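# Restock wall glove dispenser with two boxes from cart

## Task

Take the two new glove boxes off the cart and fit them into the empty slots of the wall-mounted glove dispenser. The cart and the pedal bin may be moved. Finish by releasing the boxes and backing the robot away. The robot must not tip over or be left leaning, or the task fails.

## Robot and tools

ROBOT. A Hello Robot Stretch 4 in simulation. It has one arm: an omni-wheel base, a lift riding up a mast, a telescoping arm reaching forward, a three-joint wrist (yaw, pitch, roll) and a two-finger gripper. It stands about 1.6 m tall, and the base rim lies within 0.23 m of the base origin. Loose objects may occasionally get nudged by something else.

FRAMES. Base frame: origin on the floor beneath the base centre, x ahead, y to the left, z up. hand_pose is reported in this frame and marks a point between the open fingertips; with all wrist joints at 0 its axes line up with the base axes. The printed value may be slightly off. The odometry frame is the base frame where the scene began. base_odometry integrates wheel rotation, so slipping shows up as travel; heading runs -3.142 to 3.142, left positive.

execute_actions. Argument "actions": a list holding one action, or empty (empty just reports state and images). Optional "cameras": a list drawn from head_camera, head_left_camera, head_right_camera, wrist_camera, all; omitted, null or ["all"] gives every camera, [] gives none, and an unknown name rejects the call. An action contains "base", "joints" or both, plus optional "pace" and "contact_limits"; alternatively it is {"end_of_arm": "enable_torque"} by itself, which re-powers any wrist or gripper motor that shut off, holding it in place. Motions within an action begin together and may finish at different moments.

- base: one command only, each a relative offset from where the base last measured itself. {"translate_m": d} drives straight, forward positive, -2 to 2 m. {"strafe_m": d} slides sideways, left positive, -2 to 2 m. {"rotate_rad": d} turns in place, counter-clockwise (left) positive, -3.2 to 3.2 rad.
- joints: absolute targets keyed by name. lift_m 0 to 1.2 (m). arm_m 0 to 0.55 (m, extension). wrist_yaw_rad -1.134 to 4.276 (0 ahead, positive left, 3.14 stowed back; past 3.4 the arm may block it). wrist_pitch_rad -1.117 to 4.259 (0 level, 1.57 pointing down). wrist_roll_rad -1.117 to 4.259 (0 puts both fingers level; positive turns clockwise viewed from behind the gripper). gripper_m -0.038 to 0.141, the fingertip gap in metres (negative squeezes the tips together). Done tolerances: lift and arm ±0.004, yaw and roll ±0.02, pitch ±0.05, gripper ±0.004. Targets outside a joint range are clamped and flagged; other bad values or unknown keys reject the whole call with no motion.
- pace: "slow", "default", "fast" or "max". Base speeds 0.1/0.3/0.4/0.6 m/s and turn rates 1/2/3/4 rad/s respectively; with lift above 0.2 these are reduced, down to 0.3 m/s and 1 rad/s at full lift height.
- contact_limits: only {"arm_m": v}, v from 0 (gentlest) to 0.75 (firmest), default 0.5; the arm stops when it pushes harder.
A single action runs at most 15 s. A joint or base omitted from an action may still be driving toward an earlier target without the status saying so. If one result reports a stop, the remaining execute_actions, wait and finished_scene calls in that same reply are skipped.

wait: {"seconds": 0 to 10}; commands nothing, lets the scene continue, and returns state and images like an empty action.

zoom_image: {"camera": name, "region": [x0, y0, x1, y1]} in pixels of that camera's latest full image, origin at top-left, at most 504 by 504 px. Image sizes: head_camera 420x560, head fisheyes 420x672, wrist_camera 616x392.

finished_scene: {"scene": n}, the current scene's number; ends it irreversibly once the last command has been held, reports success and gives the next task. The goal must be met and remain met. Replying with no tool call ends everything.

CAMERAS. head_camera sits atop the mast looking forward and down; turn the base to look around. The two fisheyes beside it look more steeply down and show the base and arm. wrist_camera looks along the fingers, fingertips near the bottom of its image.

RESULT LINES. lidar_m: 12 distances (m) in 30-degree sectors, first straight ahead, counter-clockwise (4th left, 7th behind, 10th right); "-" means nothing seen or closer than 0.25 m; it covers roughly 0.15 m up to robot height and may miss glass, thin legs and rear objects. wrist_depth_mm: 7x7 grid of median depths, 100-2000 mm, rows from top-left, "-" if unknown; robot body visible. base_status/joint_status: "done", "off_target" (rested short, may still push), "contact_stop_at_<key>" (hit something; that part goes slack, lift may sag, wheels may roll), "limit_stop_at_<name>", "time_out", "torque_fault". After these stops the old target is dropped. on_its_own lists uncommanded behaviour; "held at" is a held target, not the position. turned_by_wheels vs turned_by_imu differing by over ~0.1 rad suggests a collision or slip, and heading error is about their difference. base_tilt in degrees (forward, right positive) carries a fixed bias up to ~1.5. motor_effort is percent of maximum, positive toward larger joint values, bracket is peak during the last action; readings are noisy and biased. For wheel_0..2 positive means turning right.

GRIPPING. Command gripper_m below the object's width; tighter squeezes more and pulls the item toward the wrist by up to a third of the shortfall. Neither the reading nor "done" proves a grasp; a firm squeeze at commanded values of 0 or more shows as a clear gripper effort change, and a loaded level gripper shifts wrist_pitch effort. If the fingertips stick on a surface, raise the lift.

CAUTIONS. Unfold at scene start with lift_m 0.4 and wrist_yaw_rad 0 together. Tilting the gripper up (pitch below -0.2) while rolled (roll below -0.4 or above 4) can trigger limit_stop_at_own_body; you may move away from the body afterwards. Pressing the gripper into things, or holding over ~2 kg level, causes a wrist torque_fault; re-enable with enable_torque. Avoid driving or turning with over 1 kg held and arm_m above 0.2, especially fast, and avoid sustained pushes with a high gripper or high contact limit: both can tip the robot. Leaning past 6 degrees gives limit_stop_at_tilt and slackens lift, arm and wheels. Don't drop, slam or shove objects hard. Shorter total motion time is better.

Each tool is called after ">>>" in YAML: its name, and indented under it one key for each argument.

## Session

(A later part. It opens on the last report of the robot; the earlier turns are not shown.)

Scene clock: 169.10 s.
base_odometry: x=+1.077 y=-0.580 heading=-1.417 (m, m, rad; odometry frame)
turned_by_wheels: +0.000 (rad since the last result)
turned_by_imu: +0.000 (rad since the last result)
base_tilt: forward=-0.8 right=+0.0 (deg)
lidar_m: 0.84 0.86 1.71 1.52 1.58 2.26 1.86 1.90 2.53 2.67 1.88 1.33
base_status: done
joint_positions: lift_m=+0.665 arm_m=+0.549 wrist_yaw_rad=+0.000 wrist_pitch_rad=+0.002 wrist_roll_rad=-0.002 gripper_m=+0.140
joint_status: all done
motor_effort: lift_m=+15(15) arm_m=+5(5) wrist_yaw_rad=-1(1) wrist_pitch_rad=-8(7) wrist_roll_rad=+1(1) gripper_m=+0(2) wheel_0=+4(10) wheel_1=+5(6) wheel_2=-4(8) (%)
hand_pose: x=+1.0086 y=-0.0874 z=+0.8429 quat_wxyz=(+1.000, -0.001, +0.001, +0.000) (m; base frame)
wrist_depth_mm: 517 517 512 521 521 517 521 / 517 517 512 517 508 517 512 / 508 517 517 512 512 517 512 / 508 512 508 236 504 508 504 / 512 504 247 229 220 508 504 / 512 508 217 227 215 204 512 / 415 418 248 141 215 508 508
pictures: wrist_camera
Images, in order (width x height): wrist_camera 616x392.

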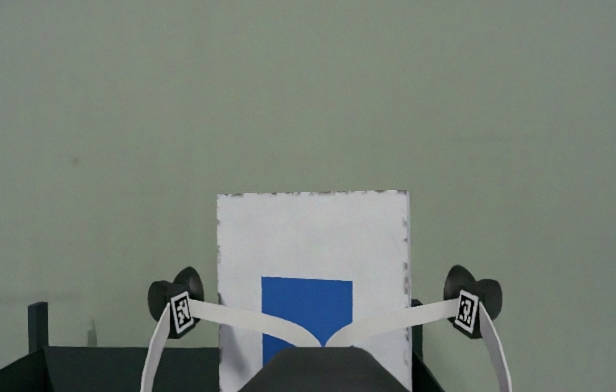

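>>> execute_actions:
  actions:
    - {"base":{"strafe_m":0.006},"pace":"slow"}
  cameras: []

>>> execute_actions:
  actions:
    - {"base":{"translate_m":0.045},"pace":"slow"}
  cameras: ["wrist_camera"]

Scene clock: 171.87 s.
base_odometry: x=+1.082 y=-0.579 heading=-1.417 (m, m, rad; odometry frame)
turned_by_wheels: +0.000 (rad since the last result)
turned_by_imu: -0.001 (rad since the last result)
base_tilt: forward=-0.8 right=+0.0 (deg)
lidar_m: 0.84 0.89 1.74 1.50 1.57 2.27 1.85 1.91 2.55 2.65 1.91 1.33
base_status: done
joint_positions: lift_m=+0.665 arm_m=+0.549 wrist_yaw_rad=+0.000 wrist_pitch_rad=+0.002 wrist_roll_rad=-0.002 gripper_m=+0.140
joint_status: not commanded
motor_effort: lift_m=+15(15) arm_m=+5(5) wrist_yaw_rad=-1(1) wrist_pitch_rad=-7(6) wrist_roll_rad=+0(2) gripper_m=+2(2) wheel_0=-3(9) wheel_1=+4(8) wheel_2=+0(2) (%)
hand_pose: x=+1.0086 y=-0.0874 z=+0.8429 quat_wxyz=(+1.000, -0.001, +0.001, +0.000) (m; base frame)
wrist_depth_mm: 512 517 517 517 512 512 512 / 512 512 508 517 517 512 512 / 517 512 517 512 512 512 508 / 512 512 512 237 512 508 504 / 508 512 512 232 219 504 508 / 508 508 216 228 215 205 500 / 415 415 415 141 216 504 504
pictures: none
No camera images: the call's "cameras" was empty. Leave "cameras" out to get every camera's image.

Scene clock: 173.50 s.
base_odometry: x=+1.089 y=-0.623 heading=-1.417 (m, m, rad; odometry frame)
turned_by_wheels: +0.000 (rad since the last result)
turned_by_imu: -0.001 (rad since the last result)
base_tilt: forward=-0.8 right=+0.0 (deg)
lidar_m: 0.79 0.82 1.67 1.54 1.58 2.25 1.91 1.97 2.61 2.65 1.80 1.29
base_status: done
joint_positions: lift_m=+0.665 arm_m=+0.549 wrist_yaw_rad=-0.001 wrist_pitch_rad=+0.002 wrist_roll_rad=-0.002 gripper_m=+0.140
joint_status: not commanded
motor_effort: lift_m=+15(15) arm_m=+5(5) wrist_yaw_rad=+3(2) wrist_pitch_rad=-7(7) wrist_roll_rad=+2(2) gripper_m=-1(2) wheel_0=+3(10) wheel_1=+5(6) wheel_2=-6(8) (%)
hand_pose: x=+1.0085 y=-0.0877 z=+0.8429 quat_wxyz=(+1.000, -0.001, +0.001, +0.000) (m; base frame)
wrist_depth_mm: 477 473 477 466 473 466 473 / 473 469 466 469 473 473 466 / 466 466 469 462 466 466 466 / 469 469 459 208 193 462 466 / 466 466 218 202 187 466 462 / 466 459 208 197 182 199 462 / 375 459 213 137 180 466 459
pictures: wrist_camera
Images, in order (width x height): wrist_camera 616x392.

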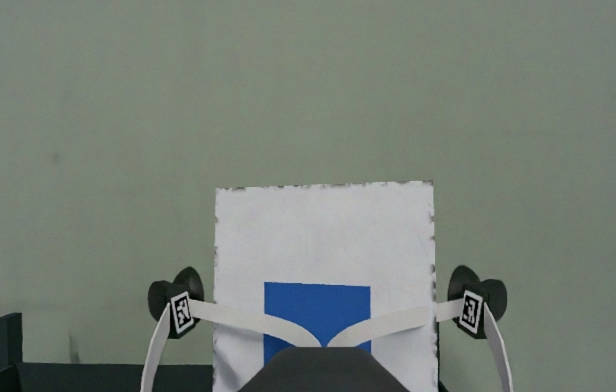

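>>> execute_actions:
  actions:
    - {"joints":{"gripper_m":0.04},"pace":"slow"}
  cameras: []

>>> execute_actions:
  actions:
    - {"joints":{"lift_m":0.88},"pace":"slow"}
  cameras: ["wrist_camera"]

Scene clock: 190.40 s.
base_odometry: x=+1.089 y=-0.623 heading=-1.417 (m, m, rad; odometry frame)
turned_by_wheels: +0.000 (rad since the last result)
turned_by_imu: -0.007 (rad since the last result)
base_tilt: forward=-0.8 right=+0.0 (deg)
lidar_m: 0.77 0.82 1.69 1.51 1.58 2.22 1.93 1.96 2.60 2.63 1.79 1.28
base_status: not commanded
joint_positions: lift_m=+0.665 arm_m=+0.550 wrist_yaw_rad=+0.000 wrist_pitch_rad=+0.003 wrist_roll_rad=-0.002 gripper_m=+0.041
joint_status: all done
motor_effort: lift_m=+15(16) arm_m=+3(5) wrist_yaw_rad=+0(6) wrist_pitch_rad=-9(9) wrist_roll_rad=-1(1) gripper_m=-38(38) wheel_0=+3(3) wheel_1=+5(5) wheel_2=-5(6) (%)
hand_pose: x=+1.0089 y=-0.0874 z=+0.8426 quat_wxyz=(+1.000, -0.001, +0.002, +0.000) (m; base frame)
wrist_depth_mm: 469 469 469 469 469 473 469 / 469 466 466 466 466 462 466 / 469 469 469 462 466 462 466 / 469 462 193 181 169 462 462 / 459 466 189 178 167 462 462 / 462 462 186 177 167 179 459 / 373 373 188 172 163 459 459
pictures: none
No camera images: the call's "cameras" was empty. Leave "cameras" out to get every camera's image.

Scene clock: 205.40 s.
base_odometry: x=+1.089 y=-0.623 heading=-1.417 (m, m, rad; odometry frame)
turned_by_wheels: +0.000 (rad since the last result)
turned_by_imu: -0.006 (rad since the last result)
base_tilt: forward=-0.9 right=+0.0 (deg)
lidar_m: 0.77 0.84 1.69 1.51 1.59 2.27 1.92 1.95 2.59 2.66 1.83 1.28
base_status: not commanded
joint_positions: lift_m=+0.879 arm_m=+0.550 wrist_yaw_rad=+0.000 wrist_pitch_rad=+0.008 wrist_roll_rad=-0.002 gripper_m=+0.041
joint_status: all done
motor_effort: lift_m=+25(30) arm_m=+3(2) wrist_yaw_rad=+0(2) wrist_pitch_rad=-23(25) wrist_roll_rad=-1(2) gripper_m=-38(37) wheel_0=+3(3) wheel_1=+5(5) wheel_2=-5(5) (%)
hand_pose: x=+1.0090 y=-0.0874 z=+1.0554 quat_wxyz=(+1.000, -0.001, +0.004, +0.000) (m; base frame)
wrist_depth_mm: 469 462 469 473 466 462 466 / 466 466 466 466 466 462 466 / 466 466 466 466 466 459 462 / 462 466 197 183 173 462 466 / 466 466 191 179 169 462 459 / 459 462 187 177 167 179 459 / 469 462 186 172 162 459 462
pictures: wrist_camera
Images, in order (width x height): wrist_camera 616x392.

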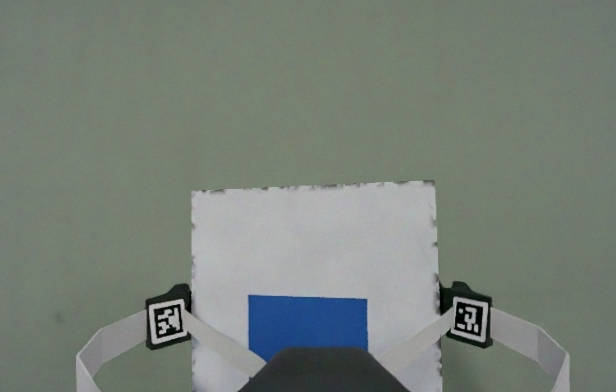

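>>> execute_actions:
  actions:
    - {"joints":{"arm_m":0.15}}
  cameras: []

>>> execute_actions:
  actions:
    - {"base":{"rotate_rad":1.569},"joints":{"wrist_yaw_rad":0.26,"wrist_pitch_rad":-0.12},"pace":"slow"}
  cameras: []

>>> execute_actions:
  actions:
    - {"base":{"strafe_m":0.419}}
  cameras: []

>>> execute_actions:
  actions:
    - {"base":{"translate_m":0.714},"joints":{"lift_m":0.83}}
  cameras: []

>>> execute_actions:
  actions:
    - {"joints":{"arm_m":0.40},"pace":"slow"}
  cameras: ["head_camera","wrist_camera"]

Scene clock: 223.73 s.
base_odometry: x=+1.089 y=-0.623 heading=-1.417 (m, m, rad; odometry frame)
turned_by_wheels: +0.000 (rad since the last result)
turned_by_imu: -0.007 (rad since the last result)
base_tilt: forward=-0.8 right=+0.0 (deg)
lidar_m: 0.52 0.83 1.69 1.49 1.58 2.25 1.91 1.94 2.58 2.65 1.79 1.27
base_status: not commanded
joint_positions: lift_m=+0.879 arm_m=+0.151 wrist_yaw_rad=+0.000 wrist_pitch_rad=+0.008 wrist_roll_rad=-0.002 gripper_m=+0.041
joint_status: all done
on_its_own: wrist_pitch_rad is at rest, and its effort (-24) is outside its rest range (-23 to +23)
motor_effort: lift_m=+25(25) arm_m=-3(3) wrist_yaw_rad=+0(0) wrist_pitch_rad=-24(22) wrist_roll_rad=+1(0) gripper_m=-35(35) wheel_0=+3(3) wheel_1=+5(5) wheel_2=-5(5) (%)
hand_pose: x=+0.6100 y=-0.0874 z=+1.0554 quat_wxyz=(+1.000, -0.001, +0.004, +0.000) (m; base frame)
wrist_depth_mm: 878 866 878 891 878 878 878 / 891 878 878 891 866 854 854 / 866 878 866 878 866 878 854 / 878 878 197 184 173 878 866 / 878 866 191 180 169 866 866 / 866 866 186 178 168 180 854 / 866 866 186 172 161 866 854
pictures: none
No camera images: the call's "cameras" was empty. Leave "cameras" out to get every camera's image.

Scene clock: 238.73 s.
base_odometry: x=+1.089 y=-0.623 heading=+0.151 (m, m, rad; odometry frame)
turned_by_wheels: +1.568 (rad since the last result)
turned_by_imu: +1.541 (rad since the last result)
base_tilt: forward=-0.8 right=+0.0 (deg)
lidar_m: 0.52 1.59 2.20 1.89 1.93 2.59 2.64 1.86 1.30 0.80 0.82 1.68
base_status: done
joint_positions: lift_m=+0.880 arm_m=+0.151 wrist_yaw_rad=+0.260 wrist_pitch_rad=-0.112 wrist_roll_rad=-0.002 gripper_m=+0.041
joint_status: all done
motor_effort: lift_m=+25(24) arm_m=-3(3) wrist_yaw_rad=+0(14) wrist_pitch_rad=-24(28) wrist_roll_rad=+0(1) gripper_m=-37(36) wheel_0=-4(9) wheel_1=-3(7) wheel_2=-4(7) (%)
hand_pose: x=+0.6210 y=-0.0107 z=+1.0900 quat_wxyz=(+0.990, +0.006, -0.056, +0.129) (m; base frame)
wrist_depth_mm: 1808 1618 1499 1464 1308 1281 1205 / 1756 1618 1537 1366 1281 1229 1160 / 1708 1537 1464 1366 1281 1205 1138 / 1661 1537 198 185 173 1182 1118 / 1618 1537 192 180 170 1160 1098 / 1576 1464 187 178 168 180 1078 / 1537 1430 185 171 162 1098 1060
pictures: none
No camera images: the call's "cameras" was empty. Leave "cameras" out to get every camera's image.

Scene clock: 253.73 s.
base_odometry: x=+1.026 y=-0.209 heading=+0.152 (m, m, rad; odometry frame)
turned_by_wheels: +0.000 (rad since the last result)
turned_by_imu: -0.007 (rad since the last result)
base_tilt: forward=-0.9 right=+0.0 (deg)
lidar_m: 0.55 1.63 2.17 1.48 1.48 1.98 2.67 2.44 1.74 1.21 1.69 1.72
base_status: done
joint_positions: lift_m=+0.880 arm_m=+0.151 wrist_yaw_rad=+0.260 wrist_pitch_rad=-0.112 wrist_roll_rad=-0.002 gripper_m=+0.041
joint_status: not commanded
on_its_own: wrist_pitch_rad is at rest, and its effort (-24) is outside its rest range (-23 to +23)
motor_effort: lift_m=+24(24) arm_m=-3(3) wrist_yaw_rad=-1(3) wrist_pitch_rad=-24(24) wrist_roll_rad=+0(0) gripper_m=-32(35) wheel_0=-1(9) wheel_1=+2(11) wheel_2=+0(3) (%)
hand_pose: x=+0.6210 y=-0.0107 z=+1.0900 quat_wxyz=(+0.990, +0.006, -0.056, +0.129) (m; base frame)
wrist_depth_mm: 1808 1576 1499 1397 1281 1229 1182 / 1708 1537 1430 1366 1255 1182 1118 / 1661 1499 1464 1366 1255 1205 1118 / 1576 1499 198 185 174 1182 1118 / 1618 1464 191 180 170 1138 1098 / 1537 1464 186 177 167 180 1060 / 1499 1366 185 172 161 1042 1042
pictures: none
No camera images: the call's "cameras" was empty. Leave "cameras" out to get every camera's image.

Scene clock: 257.90 s.
base_odometry: x=+1.732 y=-0.101 heading=+0.152 (m, m, rad; odometry frame)
turned_by_wheels: +0.000 (rad since the last result)
turned_by_imu: -0.003 (rad since the last result)
base_tilt: forward=-0.9 right=+0.0 (deg)
lidar_m: 0.53 0.91 1.22 2.08 1.80 2.05 3.50 2.40 1.29 1.59 1.38 0.86
base_status: done
joint_positions: lift_m=+0.830 arm_m=+0.151 wrist_yaw_rad=+0.260 wrist_pitch_rad=-0.112 wrist_roll_rad=-0.002 gripper_m=+0.041
joint_status: all done
on_its_own: wrist_pitch_rad is at rest, and its effort (-25) is outside its rest range (-23 to +23)
motor_effort: lift_m=+18(21) arm_m=-3(3) wrist_yaw_rad=-1(1) wrist_pitch_rad=-25(26) wrist_roll_rad=+0(0) gripper_m=-36(36) wheel_0=+3(5) wheel_1=+3(8) wheel_2=-3(12) (%)
hand_pose: x=+0.6210 y=-0.0107 z=+1.0405 quat_wxyz=(+0.990, +0.006, -0.056, +0.129) (m; base frame)
wrist_depth_mm: 750 683 640 597 554 521 496 / 732 676 615 585 544 512 484 / 699 661 609 569 535 504 477 / 691 640 198 185 173 496 473 / 661 627 192 180 169 488 455 / 661 609 186 178 167 180 452 / 640 591 185 171 162 466 445
pictures: none
No camera images: the call's "cameras" was empty. Leave "cameras" out to get every camera's image.

Scene clock: 261.67 s.
base_odometry: x=+1.732 y=-0.101 heading=+0.152 (m, m, rad; odometry frame)
turned_by_wheels: +0.000 (rad since the last result)
turned_by_imu: -0.002 (rad since the last result)
base_tilt: forward=-0.8 right=+0.0 (deg)
lidar_m: 0.78 0.92 1.24 2.08 1.79 2.05 3.50 2.42 1.27 1.60 1.35 0.84
base_status: not commanded
joint_positions: lift_m=+0.830 arm_m=+0.399 wrist_yaw_rad=+0.260 wrist_pitch_rad=-0.112 wrist_roll_rad=-0.002 gripper_m=+0.041
joint_status: all done
on_its_own: wrist_pitch_rad is at rest, and its effort (-25) is outside its rest range (-23 to +23)
motor_effort: lift_m=+18(18) arm_m=+4(4) wrist_yaw_rad=-1(1) wrist_pitch_rad=-25(23) wrist_roll_rad=+1(1) gripper_m=-37(31) wheel_0=+3(3) wheel_1=+3(3) wheel_2=-3(3) (%)
hand_pose: x=+0.8698 y=-0.0108 z=+1.0405 quat_wxyz=(+0.990, +0.006, -0.056, +0.129) (m; base frame)
wrist_depth_mm: 394 364 340 315 296 278 263 / 384 353 330 307 289 273 260 / 375 347 322 303 283 267 254 / 364 340 198 184 173 263 251 / 355 330 192 180 169 258 246 / 345 322 187 178 168 180 243 / 340 310 185 172 162 249 236
pictures: head_camera, wrist_camera
Images, in order (width x height): head_camera 420x560, wrist_camera 616x392.

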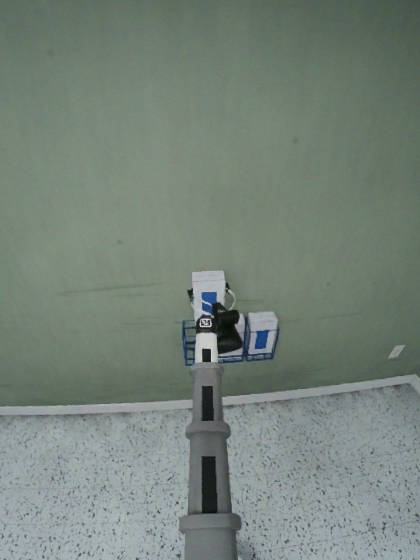

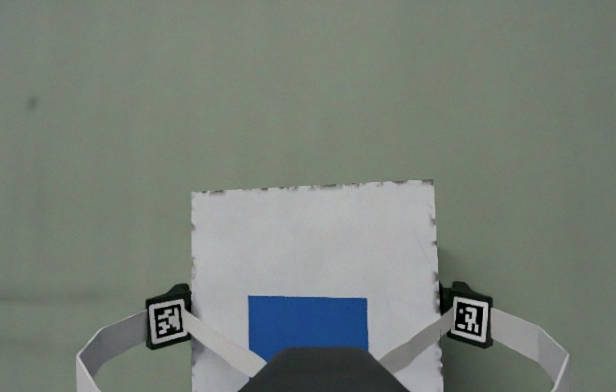

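>>> execute_actions:
  actions:
    - {"base":{"strafe_m":0.035},"pace":"slow"}
  cameras: []

>>> execute_actions:
  actions:
    - {"joints":{"arm_m":0.5},"contact_limits":{"arm_m":0.1},"pace":"slow"}
  cameras: ["head_camera","wrist_camera"]

Scene clock: 282.63 s.
base_odometry: x=+1.726 y=-0.067 heading=+0.152 (m, m, rad; odometry frame)
turned_by_wheels: +0.000 (rad since the last result)
turned_by_imu: -0.007 (rad since the last result)
base_tilt: forward=-0.8 right=+0.0 (deg)
lidar_m: 0.79 0.93 1.24 2.04 1.73 2.01 3.50 2.48 1.33 1.62 1.37 0.87
base_status: done
joint_positions: lift_m=+0.830 arm_m=+0.399 wrist_yaw_rad=+0.260 wrist_pitch_rad=-0.112 wrist_roll_rad=-0.002 gripper_m=+0.041
joint_status: not commanded
motor_effort: lift_m=+18(18) arm_m=+3(3) wrist_yaw_rad=-1(3) wrist_pitch_rad=-26(25) wrist_roll_rad=-1(0) gripper_m=-36(39) wheel_0=-3(10) wheel_1=+4(8) wheel_2=+0(3) (%)
hand_pose: x=+0.8698 y=-0.0108 z=+1.0405 quat_wxyz=(+0.990, +0.006, -0.056, +0.129) (m; base frame)
wrist_depth_mm: 389 359 334 312 293 274 263 / 382 355 329 307 287 271 258 / 370 343 320 298 282 266 254 / 362 336 197 186 175 259 250 / 355 329 192 180 170 255 244 / 345 322 187 177 167 180 241 / 340 310 186 172 161 247 235
pictures: none
No camera images: the call's "cameras" was empty. Leave "cameras" out to get every camera's image.

Scene clock: 284.37 s.
base_odometry: x=+1.726 y=-0.067 heading=+0.152 (m, m, rad; odometry frame)
turned_by_wheels: +0.000 (rad since the last result)
turned_by_imu: -0.001 (rad since the last result)
base_tilt: forward=-0.8 right=+0.0 (deg)
lidar_m: 0.80 0.91 1.23 2.05 1.77 2.03 3.51 2.44 1.34 1.62 1.35 0.84
base_status: not commanded
joint_positions: lift_m=+0.830 arm_m=+0.441 wrist_yaw_rad=+0.257 wrist_pitch_rad=-0.113 wrist_roll_rad=-0.002 gripper_m=+0.041
joint_status: arm_m contact_stop (moved +0.041 of +0.101)
on_its_own: arm_m is slack since a contact_stop (your +0.500 is given up)
motor_effort: lift_m=+17(18) arm_m=+0(12) wrist_yaw_rad=+9(18) wrist_pitch_rad=-20(24) wrist_roll_rad=-1(0) gripper_m=-28(35) wheel_0=+0(3) wheel_1=+2(4) wheel_2=-5(8) (%)
contact_limits: arm_m 0.1
hand_pose: x=+0.9112 y=-0.0118 z=+1.0409 quat_wxyz=(+0.990, +0.006, -0.056, +0.128) (m; base frame)
wrist_depth_mm: 334 310 286 268 251 237 225 / 324 300 281 262 246 232 222 / 317 293 273 256 242 228 217 / 307 286 200 183 173 224 213 / 303 281 191 180 169 220 211 / 294 273 186 176 166 178 207 / 289 263 183 169 158 211 -
pictures: head_camera, wrist_camera
Images, in order (width x height): head_camera 420x560, wrist_camera 616x392.

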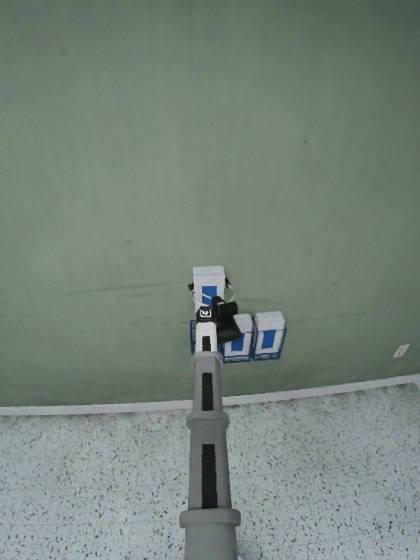

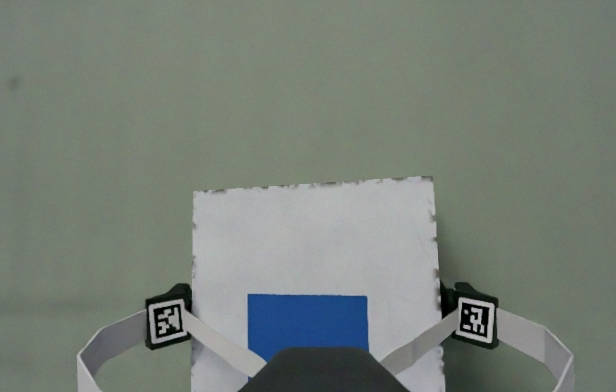

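>>> execute_actions:
  actions:
    - {"base":{"strafe_m":0.022},"joints":{"arm_m":0.43,"wrist_yaw_rad":0.21},"pace":"slow"}
  cameras: ["head_camera"]

>>> execute_actions:
  actions:
    - {"joints":{"lift_m":0.76},"pace":"slow"}
  cameras: ["head_camera"]

Scene clock: 301.97 s.
base_odometry: x=+1.723 y=-0.045 heading=+0.152 (m, m, rad; odometry frame)
turned_by_wheels: +0.000 (rad since the last result)
turned_by_imu: -0.007 (rad since the last result)
base_tilt: forward=-0.9 right=+0.0 (deg)
lidar_m: 0.80 0.93 1.25 2.03 1.71 1.99 3.52 2.52 1.30 1.66 1.35 0.82
base_status: done
joint_positions: lift_m=+0.830 arm_m=+0.431 wrist_yaw_rad=+0.210 wrist_pitch_rad=-0.112 wrist_roll_rad=-0.002 gripper_m=+0.041
joint_status: all done
motor_effort: lift_m=+18(18) arm_m=-3(6) wrist_yaw_rad=+0(13) wrist_pitch_rad=-24(22) wrist_roll_rad=-1(0) gripper_m=-34(33) wheel_0=-5(8) wheel_1=+5(8) wheel_2=-1(4) (%)
hand_pose: x=+0.9001 y=-0.0257 z=+1.0405 quat_wxyz=(+0.993, +0.005, -0.056, +0.105) (m; base frame)
wrist_depth_mm: 330 312 294 279 264 252 241 / 322 307 287 272 258 247 238 / 315 298 281 265 254 241 232 / 306 291 199 185 173 237 229 / 300 283 191 180 169 233 225 / 293 277 186 177 166 179 220 / 287 267 185 171 160 225 216
pictures: head_camera
Images, in order (width x height): head_camera 420x560.

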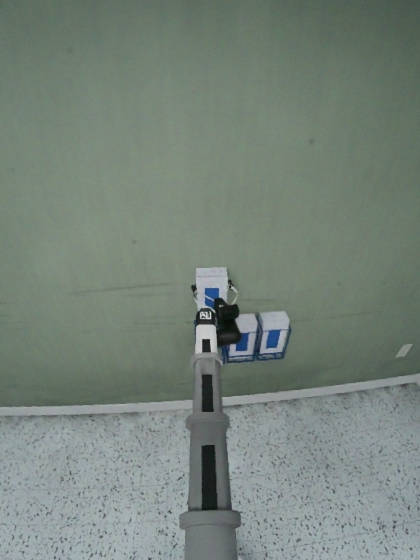

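Scene clock: 304.97 s.
base_odometry: x=+1.723 y=-0.045 heading=+0.152 (m, m, rad; odometry frame)
turned_by_wheels: +0.000 (rad since the last result)
turned_by_imu: -0.001 (rad since the last result)
base_tilt: forward=-0.8 right=+0.0 (deg)
lidar_m: 0.79 0.91 1.22 2.02 1.75 1.96 3.51 2.50 1.35 1.65 1.37 0.86
base_status: not commanded
joint_positions: lift_m=+0.761 arm_m=+0.430 wrist_yaw_rad=+0.211 wrist_pitch_rad=-0.128 wrist_roll_rad=-0.002 gripper_m=+0.041
joint_status: all done
motor_effort: lift_m=+11(18) arm_m=-3(3) wrist_yaw_rad=-2(2) wrist_pitch_rad=+23(25) wrist_roll_rad=+1(1) gripper_m=-37(37) wheel_0=-5(5) wheel_1=+5(5) wheel_2=-1(1) (%)
hand_pose: x=+0.8995 y=-0.0257 z=+0.9757 quat_wxyz=(+0.992, +0.006, -0.064, +0.105) (m; base frame)
wrist_depth_mm: 340 320 301 286 268 257 245 / 329 310 294 278 264 251 242 / 319 303 286 271 257 246 236 / 312 294 199 185 174 239 231 / 300 287 192 180 170 235 226 / 294 277 187 177 167 177 223 / 287 267 184 170 160 224 216
pictures: head_camera
Images, in order (width x height): head_camera 420x560.

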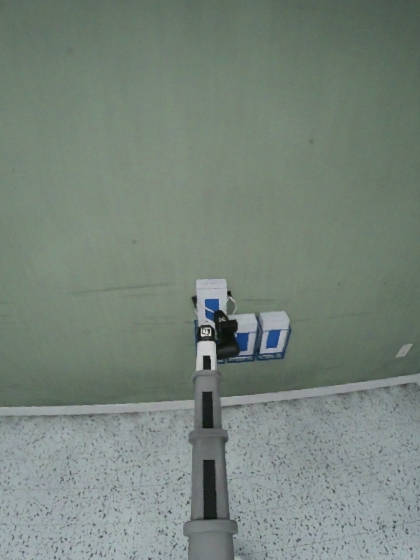

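>>> execute_actions:
  actions:
    - {"joints":{"lift_m":0.81,"wrist_pitch_rad":-0.15},"pace":"slow"}
  cameras: []

>>> execute_actions:
  actions:
    - {"joints":{"arm_m":0.5},"contact_limits":{"arm_m":0.1},"pace":"slow"}
  cameras: []

Scene clock: 321.87 s.
base_odometry: x=+1.723 y=-0.045 heading=+0.152 (m, m, rad; odometry frame)
turned_by_wheels: +0.000 (rad since the last result)
turned_by_imu: -0.007 (rad since the last result)
base_tilt: forward=-0.7 right=+0.0 (deg)
lidar_m: 0.80 0.92 1.20 2.01 1.76 1.97 3.50 2.49 1.35 1.66 1.38 0.83
base_status: not commanded
joint_positions: lift_m=+0.810 arm_m=+0.431 wrist_yaw_rad=+0.210 wrist_pitch_rad=-0.142 wrist_roll_rad=-0.002 gripper_m=+0.041
joint_status: all done
motor_effort: lift_m=+25(25) arm_m=-3(3) wrist_yaw_rad=-1(2) wrist_pitch_rad=-22(23) wrist_roll_rad=+1(1) gripper_m=-38(35) wheel_0=-5(5) wheel_1=+5(5) wheel_2=-1(1) (%)
hand_pose: x=+0.8989 y=-0.0259 z=+1.0285 quat_wxyz=(+0.992, +0.006, -0.071, +0.105) (m; base frame)
wrist_depth_mm: 342 322 300 285 271 258 247 / 332 314 291 278 265 251 242 / 322 303 287 270 259 246 236 / 312 296 200 185 174 241 232 / 303 287 192 181 170 235 227 / 294 277 187 178 167 179 221 / 287 267 185 171 160 224 216
pictures: none
No camera images: the call's "cameras" was empty. Leave "cameras" out to get every camera's image.

Scene clock: 322.83 s.
base_odometry: x=+1.723 y=-0.045 heading=+0.151 (m, m, rad; odometry frame)
turned_by_wheels: +0.000 (rad since the last result)
turned_by_imu: -0.001 (rad since the last result)
base_tilt: forward=-0.9 right=+0.0 (deg)
lidar_m: 0.79 0.93 1.23 2.02 1.76 1.97 3.50 2.46 1.32 1.65 1.36 0.85
base_status: not commanded
joint_positions: lift_m=+0.810 arm_m=+0.443 wrist_yaw_rad=+0.207 wrist_pitch_rad=-0.143 wrist_roll_rad=-0.002 gripper_m=+0.041
joint_status: arm_m contact_stop (moved +0.013 of +0.069)
on_its_own: arm_m is slack since a contact_stop (your +0.500 is given up)
motor_effort: lift_m=+25(24) arm_m=+0(14) wrist_yaw_rad=+8(18) wrist_pitch_rad=-22(24) wrist_roll_rad=+0(1) gripper_m=-28(37) wheel_0=-3(5) wheel_1=+4(5) wheel_2=-7(7) (%)
contact_limits: arm_m 0.1
hand_pose: x=+0.9114 y=-0.0268 z=+1.0289 quat_wxyz=(+0.992, +0.007, -0.071, +0.103) (m; base frame)
wrist_depth_mm: 325 307 287 273 258 247 237 / 317 296 281 265 253 241 231 / 306 289 273 259 247 236 228 / 297 281 199 186 176 230 222 / 287 273 190 180 171 225 217 / 278 206 185 176 166 181 211 / 274 254 179 168 160 213 139
pictures: none
No camera images: the call's "cameras" was empty. Leave "cameras" out to get every camera's image.

>>> execute_actions:
  actions:
    - {"joints":{"arm_m":0.437,"wrist_yaw_rad":0.19},"pace":"slow"}
  cameras: []

>>> execute_actions:
  actions:
    - {"joints":{"lift_m":0.75},"pace":"slow"}
  cameras: ["head_camera"]

Scene clock: 325.63 s.
base_odometry: x=+1.723 y=-0.045 heading=+0.151 (m, m, rad; odometry frame)
turned_by_wheels: +0.000 (rad since the last result)
turned_by_imu: -0.001 (rad since the last result)
base_tilt: forward=-0.8 right=+0.0 (deg)
lidar_m: 0.79 0.93 1.23 2.03 1.75 1.99 3.47 2.51 1.33 1.65 1.35 0.82
base_status: not commanded
joint_positions: lift_m=+0.810 arm_m=+0.438 wrist_yaw_rad=+0.190 wrist_pitch_rad=-0.142 wrist_roll_rad=-0.002 gripper_m=+0.041
joint_status: all done
on_its_own: wrist_pitch_rad is at rest, and its effort (-28) is outside its rest range (-23 to +23)
motor_effort: lift_m=+25(24) arm_m=-3(5) wrist_yaw_rad=-1(9) wrist_pitch_rad=-28(27) wrist_roll_rad=-1(0) gripper_m=-35(36) wheel_0=-3(3) wheel_1=+4(4) wheel_2=-5(7) (%)
hand_pose: x=+0.9055 y=-0.0318 z=+1.0285 quat_wxyz=(+0.993, +0.006, -0.071, +0.095) (m; base frame)
wrist_depth_mm: 325 310 294 278 266 254 243 / 319 301 285 270 258 247 239 / 307 291 277 264 252 241 235 / 297 283 202 186 176 236 229 / 289 276 193 181 171 231 223 / 281 268 186 176 167 180 218 / 276 258 183 170 160 220 178
pictures: none
No camera images: the call's "cameras" was empty. Leave "cameras" out to get every camera's image.

Scene clock: 327.00 s.
base_odometry: x=+1.723 y=-0.045 heading=+0.151 (m, m, rad; odometry frame)
turned_by_wheels: +0.000 (rad since the last result)
turned_by_imu: -0.001 (rad since the last result)
base_tilt: forward=-0.8 right=+0.0 (deg)
lidar_m: 0.80 0.92 1.24 2.04 1.74 2.00 3.51 2.49 1.33 1.64 1.39 0.85
base_status: not commanded
joint_positions: lift_m=+0.751 arm_m=+0.437 wrist_yaw_rad=+0.190 wrist_pitch_rad=-0.161 wrist_roll_rad=-0.002 gripper_m=+0.041
joint_status: all done
on_its_own: wrist_pitch_rad is at rest, and its effort (+27) is outside its rest range (-23 to +23)
motor_effort: lift_m=+9(25) arm_m=-3(3) wrist_yaw_rad=-1(1) wrist_pitch_rad=+27(27) wrist_roll_rad=-1(0) gripper_m=-32(31) wheel_0=-3(3) wheel_1=+4(4) wheel_2=-5(5) (%)
hand_pose: x=+0.9045 y=-0.0321 z=+0.9751 quat_wxyz=(+0.992, +0.007, -0.080, +0.094) (m; base frame)
wrist_depth_mm: 340 320 303 286 272 262 250 / 329 307 291 278 266 253 245 / 314 297 282 268 257 246 238 / 303 287 201 188 177 240 232 / 293 278 193 182 171 233 225 / 281 271 186 177 167 178 219 / 276 258 183 170 159 220 178
pictures: head_camera
Images, in order (width x height): head_camera 420x560.

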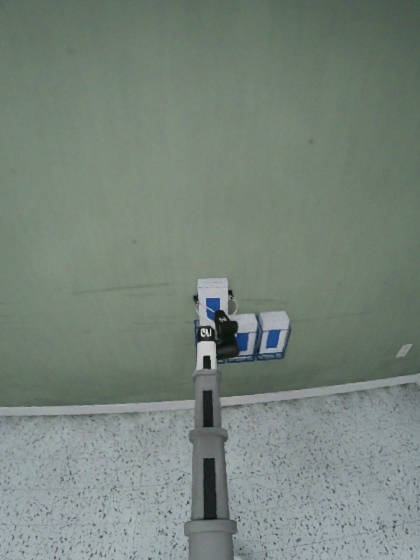

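>>> zoom_image:
  camera: "head_camera"
  region: [170,270,310,380]

Region (170, 270, 310, 380) of head_camera's 420x560 image, scaled by 3.600, with more detail than that image has; it fills the top 396 rows of this view, and the rest is white.

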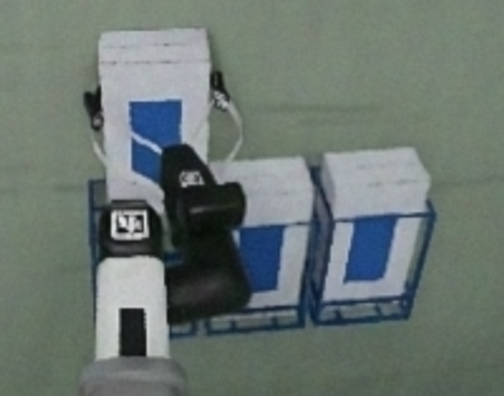

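>>> execute_actions:
  actions:
    - {"joints":{"lift_m":0.81,"wrist_pitch_rad":-0.15},"pace":"slow"}
  cameras: []

>>> execute_actions:
  actions:
    - {"base":{"strafe_m":0.008},"pace":"slow"}
  cameras: []

>>> execute_actions:
  actions:
    - {"joints":{"lift_m":0.75},"pace":"slow"}
  cameras: ["head_camera"]

Scene clock: 331.77 s.
base_odometry: x=+1.723 y=-0.045 heading=+0.151 (m, m, rad; odometry frame)
turned_by_wheels: +0.000 (rad since the last result)
turned_by_imu: -0.002 (rad since the last result)
base_tilt: forward=-0.8 right=+0.0 (deg)
lidar_m: 0.80 0.93 1.24 2.02 1.76 1.98 3.50 2.51 1.33 1.65 1.36 0.83
base_status: not commanded
joint_positions: lift_m=+0.809 arm_m=+0.437 wrist_yaw_rad=+0.190 wrist_pitch_rad=-0.141 wrist_roll_rad=-0.002 gripper_m=+0.041
joint_status: all done
on_its_own: wrist_pitch_rad is at rest, and its effort (-25) is outside its rest range (-23 to +23)
motor_effort: lift_m=+25(25) arm_m=-3(3) wrist_yaw_rad=+0(1) wrist_pitch_rad=-25(29) wrist_roll_rad=+1(1) gripper_m=-34(34) wheel_0=-3(3) wheel_1=+4(4) wheel_2=-4(4) (%)
hand_pose: x=+0.9054 y=-0.0319 z=+1.0284 quat_wxyz=(+0.993, +0.006, -0.070, +0.095) (m; base frame)
wrist_depth_mm: 325 310 293 279 265 254 244 / 319 301 286 271 259 248 240 / 309 291 277 264 253 242 233 / 298 286 202 186 177 237 229 / 291 277 194 181 171 231 224 / 283 268 186 177 167 180 219 / 277 259 183 170 160 222 178
pictures: none
No camera images: the call's "cameras" was empty. Leave "cameras" out to get every camera's image.

Scene clock: 332.57 s.
base_odometry: x=+1.722 y=-0.037 heading=+0.151 (m, m, rad; odometry frame)
turned_by_wheels: +0.000 (rad since the last result)
turned_by_imu: +0.000 (rad since the last result)
base_tilt: forward=-0.9 right=+0.0 (deg)
lidar_m: 0.79 0.90 1.25 2.01 1.76 1.96 3.50 2.52 1.34 1.67 1.36 0.85
base_status: done
joint_positions: lift_m=+0.809 arm_m=+0.437 wrist_yaw_rad=+0.190 wrist_pitch_rad=-0.141 wrist_roll_rad=-0.002 gripper_m=+0.041
joint_status: not commanded
on_its_own: wrist_pitch_rad is at rest, and its effort (-26) is outside its rest range (-23 to +23)
motor_effort: lift_m=+24(25) arm_m=-3(2) wrist_yaw_rad=+0(0) wrist_pitch_rad=-26(23) wrist_roll_rad=+0(2) gripper_m=-33(35) wheel_0=-4(8) wheel_1=+4(8) wheel_2=+0(3) (%)
hand_pose: x=+0.9054 y=-0.0319 z=+1.0284 quat_wxyz=(+0.993, +0.006, -0.070, +0.095) (m; base frame)
wrist_depth_mm: 325 309 293 278 263 254 244 / 317 301 285 272 258 247 238 / 306 293 277 266 253 242 234 / 298 283 203 187 178 236 229 / 290 277 194 182 171 231 224 / 282 268 187 177 167 179 219 / 276 257 183 170 159 220 178
pictures: none
No camera images: the call's "cameras" was empty. Leave "cameras" out to get every camera's image.

Scene clock: 333.93 s.
base_odometry: x=+1.722 y=-0.037 heading=+0.151 (m, m, rad; odometry frame)
turned_by_wheels: +0.000 (rad since the last result)
turned_by_imu: -0.001 (rad since the last result)
base_tilt: forward=-0.9 right=+0.0 (deg)
lidar_m: 0.80 0.92 1.22 2.03 1.75 2.00 3.53 2.52 1.35 1.66 1.38 0.86
base_status: not commanded
joint_positions: lift_m=+0.751 arm_m=+0.437 wrist_yaw_rad=+0.190 wrist_pitch_rad=-0.160 wrist_roll_rad=-0.002 gripper_m=+0.041
joint_status: all done
on_its_own: wrist_pitch_rad is at rest, and its effort (+28) is outside its rest range (-23 to +23)
motor_effort: lift_m=+10(22) arm_m=-3(3) wrist_yaw_rad=+1(1) wrist_pitch_rad=+28(29) wrist_roll_rad=+0(0) gripper_m=-36(38) wheel_0=-3(3) wheel_1=+4(4) wheel_2=+0(0) (%)
hand_pose: x=+0.9046 y=-0.0321 z=+0.9749 quat_wxyz=(+0.992, +0.007, -0.080, +0.094) (m; base frame)
wrist_depth_mm: 336 320 300 287 273 259 251 / 327 306 293 277 265 252 244 / 314 298 282 268 257 245 238 / 303 286 201 187 178 238 230 / 291 278 195 182 171 233 226 / 283 268 186 177 167 178 219 / 274 257 182 171 159 220 178
pictures: head_camera
Images, in order (width x height): head_camera 420x560.

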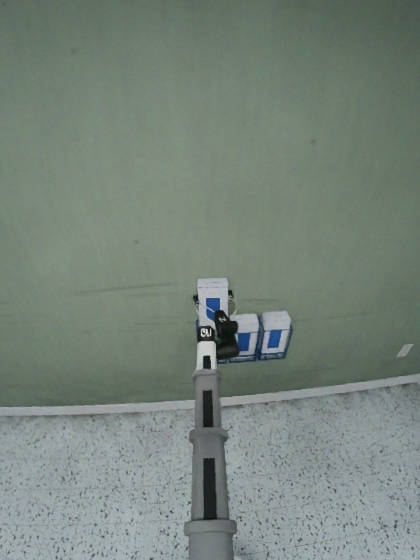

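>>> execute_actions:
  actions:
    - {"joints":{"lift_m":0.81,"wrist_pitch_rad":-0.16,"arm_m":0.43},"pace":"slow"}
  cameras: []

>>> execute_actions:
  actions:
    - {"base":{"strafe_m":-0.008},"joints":{"wrist_yaw_rad":0.24},"pace":"slow"}
  cameras: []

>>> execute_actions:
  actions:
    - {"joints":{"arm_m":0.5},"contact_limits":{"arm_m":0.2},"pace":"slow"}
  cameras: ["head_camera"]

Scene clock: 340.90 s.
base_odometry: x=+1.722 y=-0.037 heading=+0.151 (m, m, rad; odometry frame)
turned_by_wheels: +0.000 (rad since the last result)
turned_by_imu: -0.002 (rad since the last result)
base_tilt: forward=-0.8 right=-0.1 (deg)
lidar_m: 0.77 0.92 1.24 2.03 1.74 1.97 3.51 2.54 1.35 1.65 1.37 0.86
base_status: not commanded
joint_positions: lift_m=+0.809 arm_m=+0.431 wrist_yaw_rad=+0.190 wrist_pitch_rad=-0.152 wrist_roll_rad=-0.002 gripper_m=+0.041
joint_status: all done
on_its_own: wrist_pitch_rad is at rest, and its effort (-26) is outside its rest range (-23 to +23)
motor_effort: lift_m=+25(26) arm_m=-5(4) wrist_yaw_rad=+0(0) wrist_pitch_rad=-26(27) wrist_roll_rad=+0(1) gripper_m=-31(34) wheel_0=-3(3) wheel_1=+4(4) wheel_2=+0(0) (%)
hand_pose: x=+0.8983 y=-0.0320 z=+1.0313 quat_wxyz=(+0.993, +0.006, -0.076, +0.094) (m; base frame)
wrist_depth_mm: 342 320 304 290 276 264 253 / 329 312 294 281 267 256 247 / 315 300 286 273 262 249 240 / 307 293 200 185 175 244 236 / 298 285 193 181 169 237 229 / 290 276 187 176 167 179 225 / 282 265 184 172 160 227 218
pictures: none
No camera images: the call's "cameras" was empty. Leave "cameras" out to get every camera's image.

Scene clock: 341.70 s.
base_odometry: x=+1.723 y=-0.045 heading=+0.151 (m, m, rad; odometry frame)
turned_by_wheels: +0.000 (rad since the last result)
turned_by_imu: +0.000 (rad since the last result)
base_tilt: forward=-0.8 right=+0.0 (deg)
lidar_m: 0.80 0.93 1.23 2.02 1.77 1.98 3.50 2.50 1.35 1.65 1.39 0.85
base_status: done
joint_positions: lift_m=+0.809 arm_m=+0.431 wrist_yaw_rad=+0.240 wrist_pitch_rad=-0.152 wrist_roll_rad=-0.002 gripper_m=+0.041
joint_status: all done
on_its_own: wrist_pitch_rad is at rest, and its effort (-26) is outside its rest range (-23 to +23)
motor_effort: lift_m=+24(25) arm_m=-4(4) wrist_yaw_rad=+0(8) wrist_pitch_rad=-26(25) wrist_roll_rad=+0(1) gripper_m=-34(34) wheel_0=+3(5) wheel_1=-3(6) wheel_2=+0(0) (%)
hand_pose: x=+0.8995 y=-0.0171 z=+1.0313 quat_wxyz=(+0.990, +0.008, -0.075, +0.119) (m; base frame)
wrist_depth_mm: 355 329 307 287 271 255 243 / 345 319 297 278 263 249 238 / 330 309 289 272 255 242 233 / 319 303 200 185 175 236 228 / 310 293 193 181 170 232 222 / 301 282 186 177 167 179 218 / 296 270 185 171 161 220 176
pictures: none
No camera images: the call's "cameras" was empty. Leave "cameras" out to get every camera's image.

Scene clock: 342.80 s.
base_odometry: x=+1.723 y=-0.045 heading=+0.151 (m, m, rad; odometry frame)
turned_by_wheels: +0.000 (rad since the last result)
turned_by_imu: -0.001 (rad since the last result)
base_tilt: forward=-0.9 right=+0.0 (deg)
lidar_m: 0.81 0.92 1.22 2.01 1.75 1.98 3.50 2.48 1.35 1.64 1.35 0.84
base_status: not commanded
joint_positions: lift_m=+0.809 arm_m=+0.442 wrist_yaw_rad=+0.238 wrist_pitch_rad=-0.153 wrist_roll_rad=-0.001 gripper_m=+0.041
joint_status: arm_m contact_stop (moved +0.011 of +0.069)
on_its_own: arm_m is slack since a contact_stop (your +0.500 is given up)
motor_effort: lift_m=+24(25) arm_m=+0(12) wrist_yaw_rad=+7(15) wrist_pitch_rad=-22(24) wrist_roll_rad=-2(2) gripper_m=-36(33) wheel_0=+3(3) wheel_1=+1(3) wheel_2=-5(7) (%)
contact_limits: arm_m 0.2
hand_pose: x=+0.9107 y=-0.0179 z=+1.0318 quat_wxyz=(+0.990, +0.008, -0.076, +0.118) (m; base frame)
wrist_depth_mm: 342 315 296 276 260 245 234 / 329 307 286 268 252 239 229 / 317 297 277 262 247 232 223 / 306 286 201 186 177 228 219 / 297 278 192 181 170 222 213 / 287 271 186 176 166 179 209 / 279 258 181 169 158 212 142
pictures: head_camera
Images, in order (width x height): head_camera 420x560.

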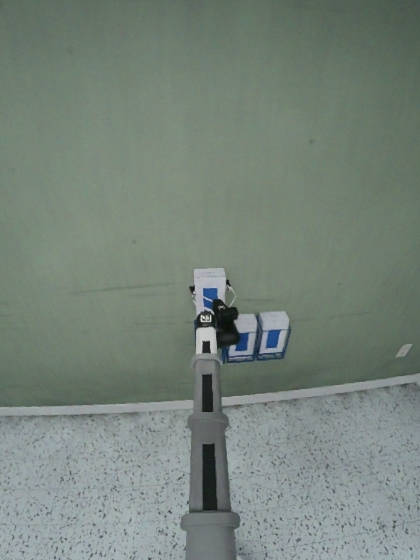

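>>> execute_actions:
  actions:
    - {"joints":{"arm_m":0.436},"pace":"slow"}
  cameras: []

>>> execute_actions:
  actions:
    - {"joints":{"lift_m":0.745},"pace":"slow"}
  cameras: ["head_camera"]

Scene clock: 345.23 s.
base_odometry: x=+1.723 y=-0.045 heading=+0.151 (m, m, rad; odometry frame)
turned_by_wheels: +0.000 (rad since the last result)
turned_by_imu: -0.001 (rad since the last result)
base_tilt: forward=-0.8 right=+0.0 (deg)
lidar_m: 0.78 0.94 1.23 2.01 1.76 1.99 3.49 2.49 1.35 1.65 1.36 0.86
base_status: not commanded
joint_positions: lift_m=+0.809 arm_m=+0.437 wrist_yaw_rad=+0.240 wrist_pitch_rad=-0.152 wrist_roll_rad=-0.001 gripper_m=+0.041
joint_status: all done
on_its_own: wrist_pitch_rad is at rest, and its effort (-25) is outside its rest range (-23 to +23)
motor_effort: lift_m=+25(25) arm_m=-3(4) wrist_yaw_rad=-1(7) wrist_pitch_rad=-25(24) wrist_roll_rad=-1(2) gripper_m=-35(34) wheel_0=+3(3) wheel_1=+1(1) wheel_2=-5(5) (%)
hand_pose: x=+0.9053 y=-0.0171 z=+1.0313 quat_wxyz=(+0.990, +0.008, -0.075, +0.119) (m; base frame)
wrist_depth_mm: 347 322 300 281 265 249 238 / 334 312 291 272 258 243 233 / 324 303 282 266 251 237 228 / 315 293 201 186 176 232 223 / 304 283 193 180 170 226 217 / 296 274 186 176 167 179 212 / 289 264 183 170 159 215 142
pictures: none
No camera images: the call's "cameras" was empty. Leave "cameras" out to get every camera's image.

Scene clock: 347.20 s.
base_odometry: x=+1.723 y=-0.045 heading=+0.151 (m, m, rad; odometry frame)
turned_by_wheels: +0.000 (rad since the last result)
turned_by_imu: -0.001 (rad since the last result)
base_tilt: forward=-0.9 right=+0.0 (deg)
lidar_m: 0.80 0.92 1.24 2.03 1.73 1.97 3.50 2.52 1.33 1.65 1.33 0.85
base_status: not commanded
joint_positions: lift_m=+0.746 arm_m=+0.436 wrist_yaw_rad=+0.240 wrist_pitch_rad=-0.173 wrist_roll_rad=-0.001 gripper_m=+0.041
joint_status: all done
on_its_own: wrist_pitch_rad is at rest, and its effort (+37) is outside its rest range (-23 to +23)
motor_effort: lift_m=+9(25) arm_m=-3(3) wrist_yaw_rad=-1(2) wrist_pitch_rad=+37(36) wrist_roll_rad=-1(1) gripper_m=-35(31) wheel_0=+3(3) wheel_1=+1(1) wheel_2=-5(5) (%)
hand_pose: x=+0.9042 y=-0.0172 z=+0.9736 quat_wxyz=(+0.989, +0.010, -0.086, +0.119) (m; base frame)
wrist_depth_mm: 359 336 310 291 273 258 246 / 345 322 300 281 264 250 238 / 332 310 289 271 256 243 231 / 319 300 202 188 177 235 225 / 307 287 193 182 172 229 219 / 297 278 186 177 167 177 213 / 286 264 183 170 160 214 141
pictures: head_camera
Images, in order (width x height): head_camera 420x560.

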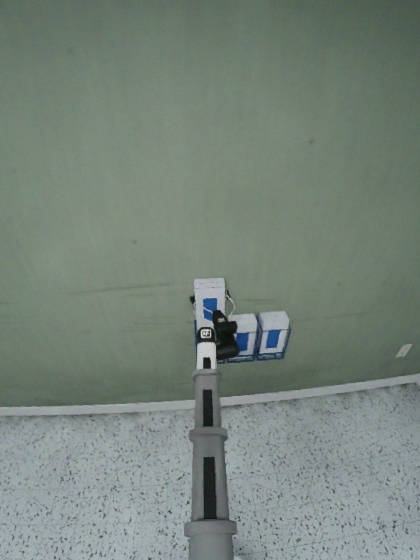

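>>> execute_actions:
  actions:
    - {"joints":{"lift_m":0.80,"wrist_pitch_rad":-0.16},"pace":"slow"}
  cameras: ["head_left_camera","head_right_camera"]

>>> zoom_image:
  camera: "head_left_camera"
  region: [190,270,310,380]

>>> zoom_image:
  camera: "head_right_camera"
  region: [150,270,270,380]

Scene clock: 350.87 s.
base_odometry: x=+1.723 y=-0.045 heading=+0.151 (m, m, rad; odometry frame)
turned_by_wheels: +0.000 (rad since the last result)
turned_by_imu: -0.002 (rad since the last result)
base_tilt: forward=-0.9 right=+0.0 (deg)
lidar_m: 0.78 0.93 1.24 2.01 1.75 2.01 3.51 2.49 1.35 1.65 1.33 0.86
base_status: not commanded
joint_positions: lift_m=+0.799 arm_m=+0.436 wrist_yaw_rad=+0.240 wrist_pitch_rad=-0.152 wrist_roll_rad=-0.002 gripper_m=+0.041
joint_status: all done
motor_effort: lift_m=+25(24) arm_m=-2(2) wrist_yaw_rad=-1(2) wrist_pitch_rad=-23(36) wrist_roll_rad=+0(1) gripper_m=-35(32) wheel_0=+3(3) wheel_1=+1(1) wheel_2=-4(5) (%)
hand_pose: x=+0.9051 y=-0.0170 z=+1.0212 quat_wxyz=(+0.990, +0.008, -0.075, +0.120) (m; base frame)
wrist_depth_mm: 345 324 300 281 265 249 238 / 336 310 291 273 258 243 232 / 325 303 283 266 251 237 227 / 312 294 202 186 177 232 222 / 304 285 194 181 171 227 217 / 294 276 186 177 167 179 212 / 289 264 183 170 160 216 142
pictures: head_left_camera, head_right_camera
Images, in order (width x height): head_left_camera 420x672, head_right_camera 420x672.

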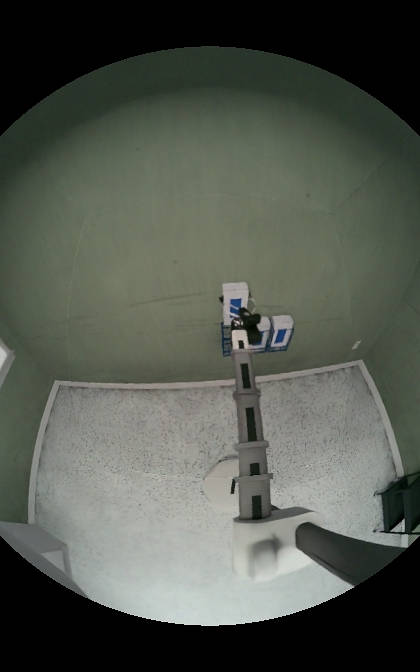

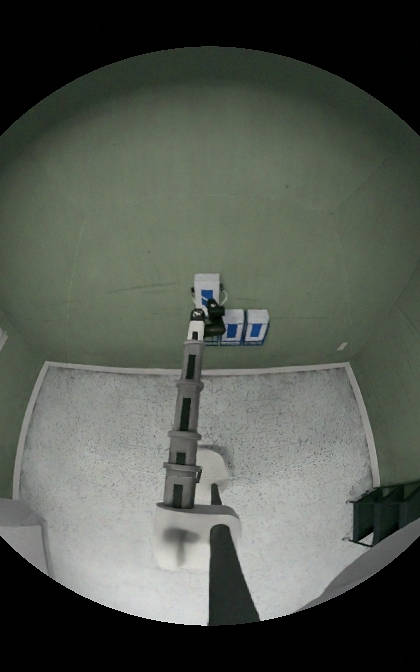

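Region (190, 270, 310, 380) of head_left_camera's 420x672 image, scaled by 4.200, with more detail than that image has; it fills the top 462 rows of this view, and the rest is white.

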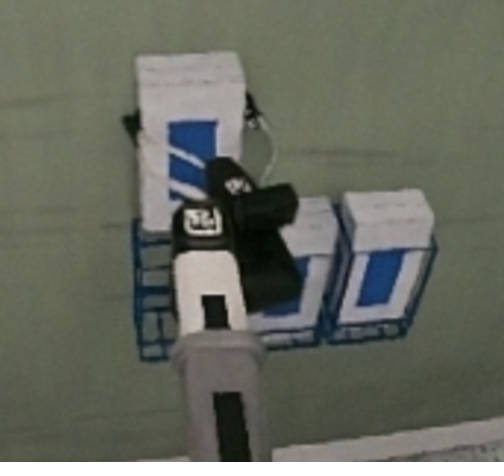

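Region (150, 270, 270, 380) of head_right_camera's 420x672 image, scaled by 4.200, with more detail than that image has; it fills the top 462 rows of this view, and the rest is white.

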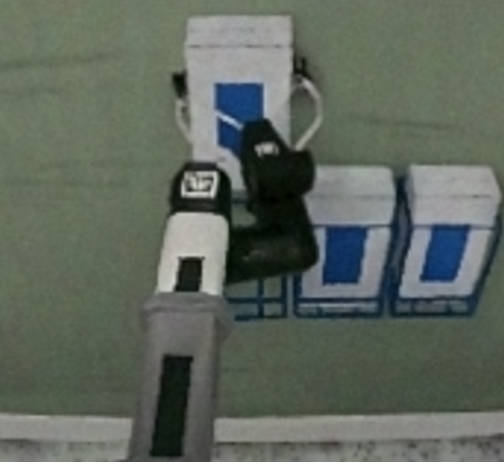

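>>> execute_actions:
  actions:
    - {"base":{"strafe_m":0.005},"pace":"slow"}
  cameras: []

>>> execute_actions:
  actions:
    - {"joints":{"lift_m":0.745},"pace":"slow"}
  cameras: []

Scene clock: 353.77 s.
base_odometry: x=+1.722 y=-0.040 heading=+0.151 (m, m, rad; odometry frame)
turned_by_wheels: +0.000 (rad since the last result)
turned_by_imu: -0.001 (rad since the last result)
base_tilt: forward=-0.8 right=+0.0 (deg)
lidar_m: 0.79 0.93 1.23 2.02 1.73 1.97 3.51 2.48 1.35 1.65 1.35 0.83
base_status: done
joint_positions: lift_m=+0.799 arm_m=+0.436 wrist_yaw_rad=+0.240 wrist_pitch_rad=-0.152 wrist_roll_rad=-0.002 gripper_m=+0.041
joint_status: not commanded
on_its_own: wrist_pitch_rad is at rest, and its effort (-28) is outside its rest range (-23 to +23)
motor_effort: lift_m=+25(25) arm_m=-2(3) wrist_yaw_rad=+0(1) wrist_pitch_rad=-28(26) wrist_roll_rad=-1(1) gripper_m=-33(36) wheel_0=-4(8) wheel_1=+4(7) wheel_2=+0(4) (%)
hand_pose: x=+0.9051 y=-0.0171 z=+1.0212 quat_wxyz=(+0.990, +0.008, -0.075, +0.119) (m; base frame)
wrist_depth_mm: 347 322 300 279 264 250 237 / 336 314 291 272 258 243 232 / 322 301 282 267 251 237 228 / 314 293 202 186 176 231 223 / 304 285 195 182 171 227 217 / 294 276 187 177 167 179 212 / 286 263 183 170 159 216 142
pictures: none
No camera images: the call's "cameras" was empty. Leave "cameras" out to get every camera's image.

Scene clock: 355.10 s.
base_odometry: x=+1.722 y=-0.040 heading=+0.151 (m, m, rad; odometry frame)
turned_by_wheels: +0.000 (rad since the last result)
turned_by_imu: -0.001 (rad since the last result)
base_tilt: forward=-0.9 right=+0.0 (deg)
lidar_m: 0.78 0.94 1.24 2.03 1.74 1.97 3.49 2.52 1.36 1.65 1.35 0.86
base_status: not commanded
joint_positions: lift_m=+0.746 arm_m=+0.436 wrist_yaw_rad=+0.239 wrist_pitch_rad=-0.172 wrist_roll_rad=-0.002 gripper_m=+0.041
joint_status: all done
on_its_own: wrist_pitch_rad is at rest, and its effort (+33) is outside its rest range (-23 to +23)
motor_effort: lift_m=+9(27) arm_m=-2(3) wrist_yaw_rad=+2(1) wrist_pitch_rad=+33(35) wrist_roll_rad=+0(1) gripper_m=-33(38) wheel_0=-4(4) wheel_1=+4(4) wheel_2=+0(0) (%)
hand_pose: x=+0.9042 y=-0.0175 z=+0.9734 quat_wxyz=(+0.989, +0.009, -0.085, +0.119) (m; base frame)
wrist_depth_mm: 362 336 310 291 273 258 246 / 343 322 303 282 264 249 238 / 332 310 289 272 256 243 232 / 319 297 200 187 177 236 226 / 306 286 193 181 171 229 220 / 296 277 186 176 167 178 213 / 286 265 183 170 160 216 141
pictures: none
No camera images: the call's "cameras" was empty. Leave "cameras" out to get every camera's image.

>>> execute_actions:
  actions:
    - {"joints":{"lift_m":0.81,"wrist_pitch_rad":-0.16},"pace":"slow"}
  cameras: []

>>> execute_actions:
  actions:
    - {"joints":{"arm_m":0.431},"pace":"slow"}
  cameras: []

>>> execute_actions:
  actions:
    - {"joints":{"lift_m":0.745},"pace":"slow"}
  cameras: []

Scene clock: 359.50 s.
base_odometry: x=+1.722 y=-0.040 heading=+0.151 (m, m, rad; odometry frame)
turned_by_wheels: +0.000 (rad since the last result)
turned_by_imu: -0.002 (rad since the last result)
base_tilt: forward=-0.8 right=+0.0 (deg)
lidar_m: 0.78 0.93 1.23 2.02 1.74 1.96 3.51 2.54 1.35 1.65 1.37 0.86
base_status: not commanded
joint_positions: lift_m=+0.809 arm_m=+0.436 wrist_yaw_rad=+0.240 wrist_pitch_rad=-0.151 wrist_roll_rad=-0.002 gripper_m=+0.041
joint_status: all done
on_its_own: wrist_pitch_rad is at rest, and its effort (-25) is outside its rest range (-23 to +23)
motor_effort: lift_m=+25(30) arm_m=-3(3) wrist_yaw_rad=+1(1) wrist_pitch_rad=-25(34) wrist_roll_rad=+0(0) gripper_m=-34(37) wheel_0=-4(4) wheel_1=+4(4) wheel_2=+0(0) (%)
hand_pose: x=+0.9051 y=-0.0173 z=+1.0312 quat_wxyz=(+0.990, +0.008, -0.075, +0.119) (m; base frame)
wrist_depth_mm: 347 322 300 281 265 251 237 / 336 310 291 274 257 242 233 / 320 300 282 266 252 237 227 / 315 293 203 187 177 231 223 / 303 285 193 181 171 226 217 / 296 276 187 177 167 179 212 / 286 264 184 170 160 216 141
pictures: none
No camera images: the call's "cameras" was empty. Leave "cameras" out to get every camera's image.

Scene clock: 360.23 s.
base_odometry: x=+1.722 y=-0.040 heading=+0.151 (m, m, rad; odometry frame)
turned_by_wheels: +0.000 (rad since the last result)
turned_by_imu: +0.000 (rad since the last result)
base_tilt: forward=-0.8 right=+0.0 (deg)
lidar_m: 0.78 0.91 1.23 2.03 1.74 1.98 3.50 2.49 1.32 1.66 1.35 0.85
base_status: not commanded
joint_positions: lift_m=+0.809 arm_m=+0.432 wrist_yaw_rad=+0.240 wrist_pitch_rad=-0.151 wrist_roll_rad=-0.002 gripper_m=+0.041
joint_status: all done
on_its_own: wrist_pitch_rad is at rest, and its effort (-25) is outside its rest range (-23 to +23)
motor_effort: lift_m=+25(25) arm_m=-5(5) wrist_yaw_rad=+1(1) wrist_pitch_rad=-25(27) wrist_roll_rad=+1(1) gripper_m=-38(36) wheel_0=-4(4) wheel_1=+4(4) wheel_2=+0(0) (%)
hand_pose: x=+0.9005 y=-0.0173 z=+1.0312 quat_wxyz=(+0.990, +0.008, -0.075, +0.119) (m; base frame)
wrist_depth_mm: 349 329 304 287 268 254 243 / 342 319 296 277 262 247 237 / 329 307 287 271 256 242 232 / 319 300 202 186 175 236 227 / 310 291 193 181 170 231 223 / 301 281 187 178 167 179 217 / 293 268 184 171 160 220 141
pictures: none
No camera images: the call's "cameras" was empty. Leave "cameras" out to get every camera's image.

Scene clock: 361.67 s.
base_odometry: x=+1.722 y=-0.040 heading=+0.151 (m, m, rad; odometry frame)
turned_by_wheels: +0.000 (rad since the last result)
turned_by_imu: -0.001 (rad since the last result)
base_tilt: forward=-0.9 right=+0.0 (deg)
lidar_m: 0.80 0.91 1.23 2.02 1.75 1.98 3.49 2.51 1.36 1.64 1.37 0.84
base_status: not commanded
joint_positions: lift_m=+0.746 arm_m=+0.432 wrist_yaw_rad=+0.240 wrist_pitch_rad=-0.171 wrist_roll_rad=-0.002 gripper_m=+0.041
joint_status: all done
on_its_own: wrist_pitch_rad is at rest, and its effort (+30) is outside its rest range (-23 to +23)
motor_effort: lift_m=+9(18) arm_m=-3(5) wrist_yaw_rad=+2(1) wrist_pitch_rad=+30(31) wrist_roll_rad=-1(1) gripper_m=-37(35) wheel_0=-4(4) wheel_1=+4(4) wheel_2=+0(0) (%)
hand_pose: x=+0.8994 y=-0.0175 z=+0.9730 quat_wxyz=(+0.989, +0.009, -0.085, +0.119) (m; base frame)
wrist_depth_mm: 368 340 315 297 278 262 250 / 351 327 306 286 268 255 243 / 338 315 294 277 260 246 236 / 325 304 199 186 176 239 229 / 314 294 193 181 170 233 224 / 300 281 186 178 167 178 218 / 291 270 185 171 160 220 142
pictures: none
No camera images: the call's "cameras" was empty. Leave "cameras" out to get every camera's image.


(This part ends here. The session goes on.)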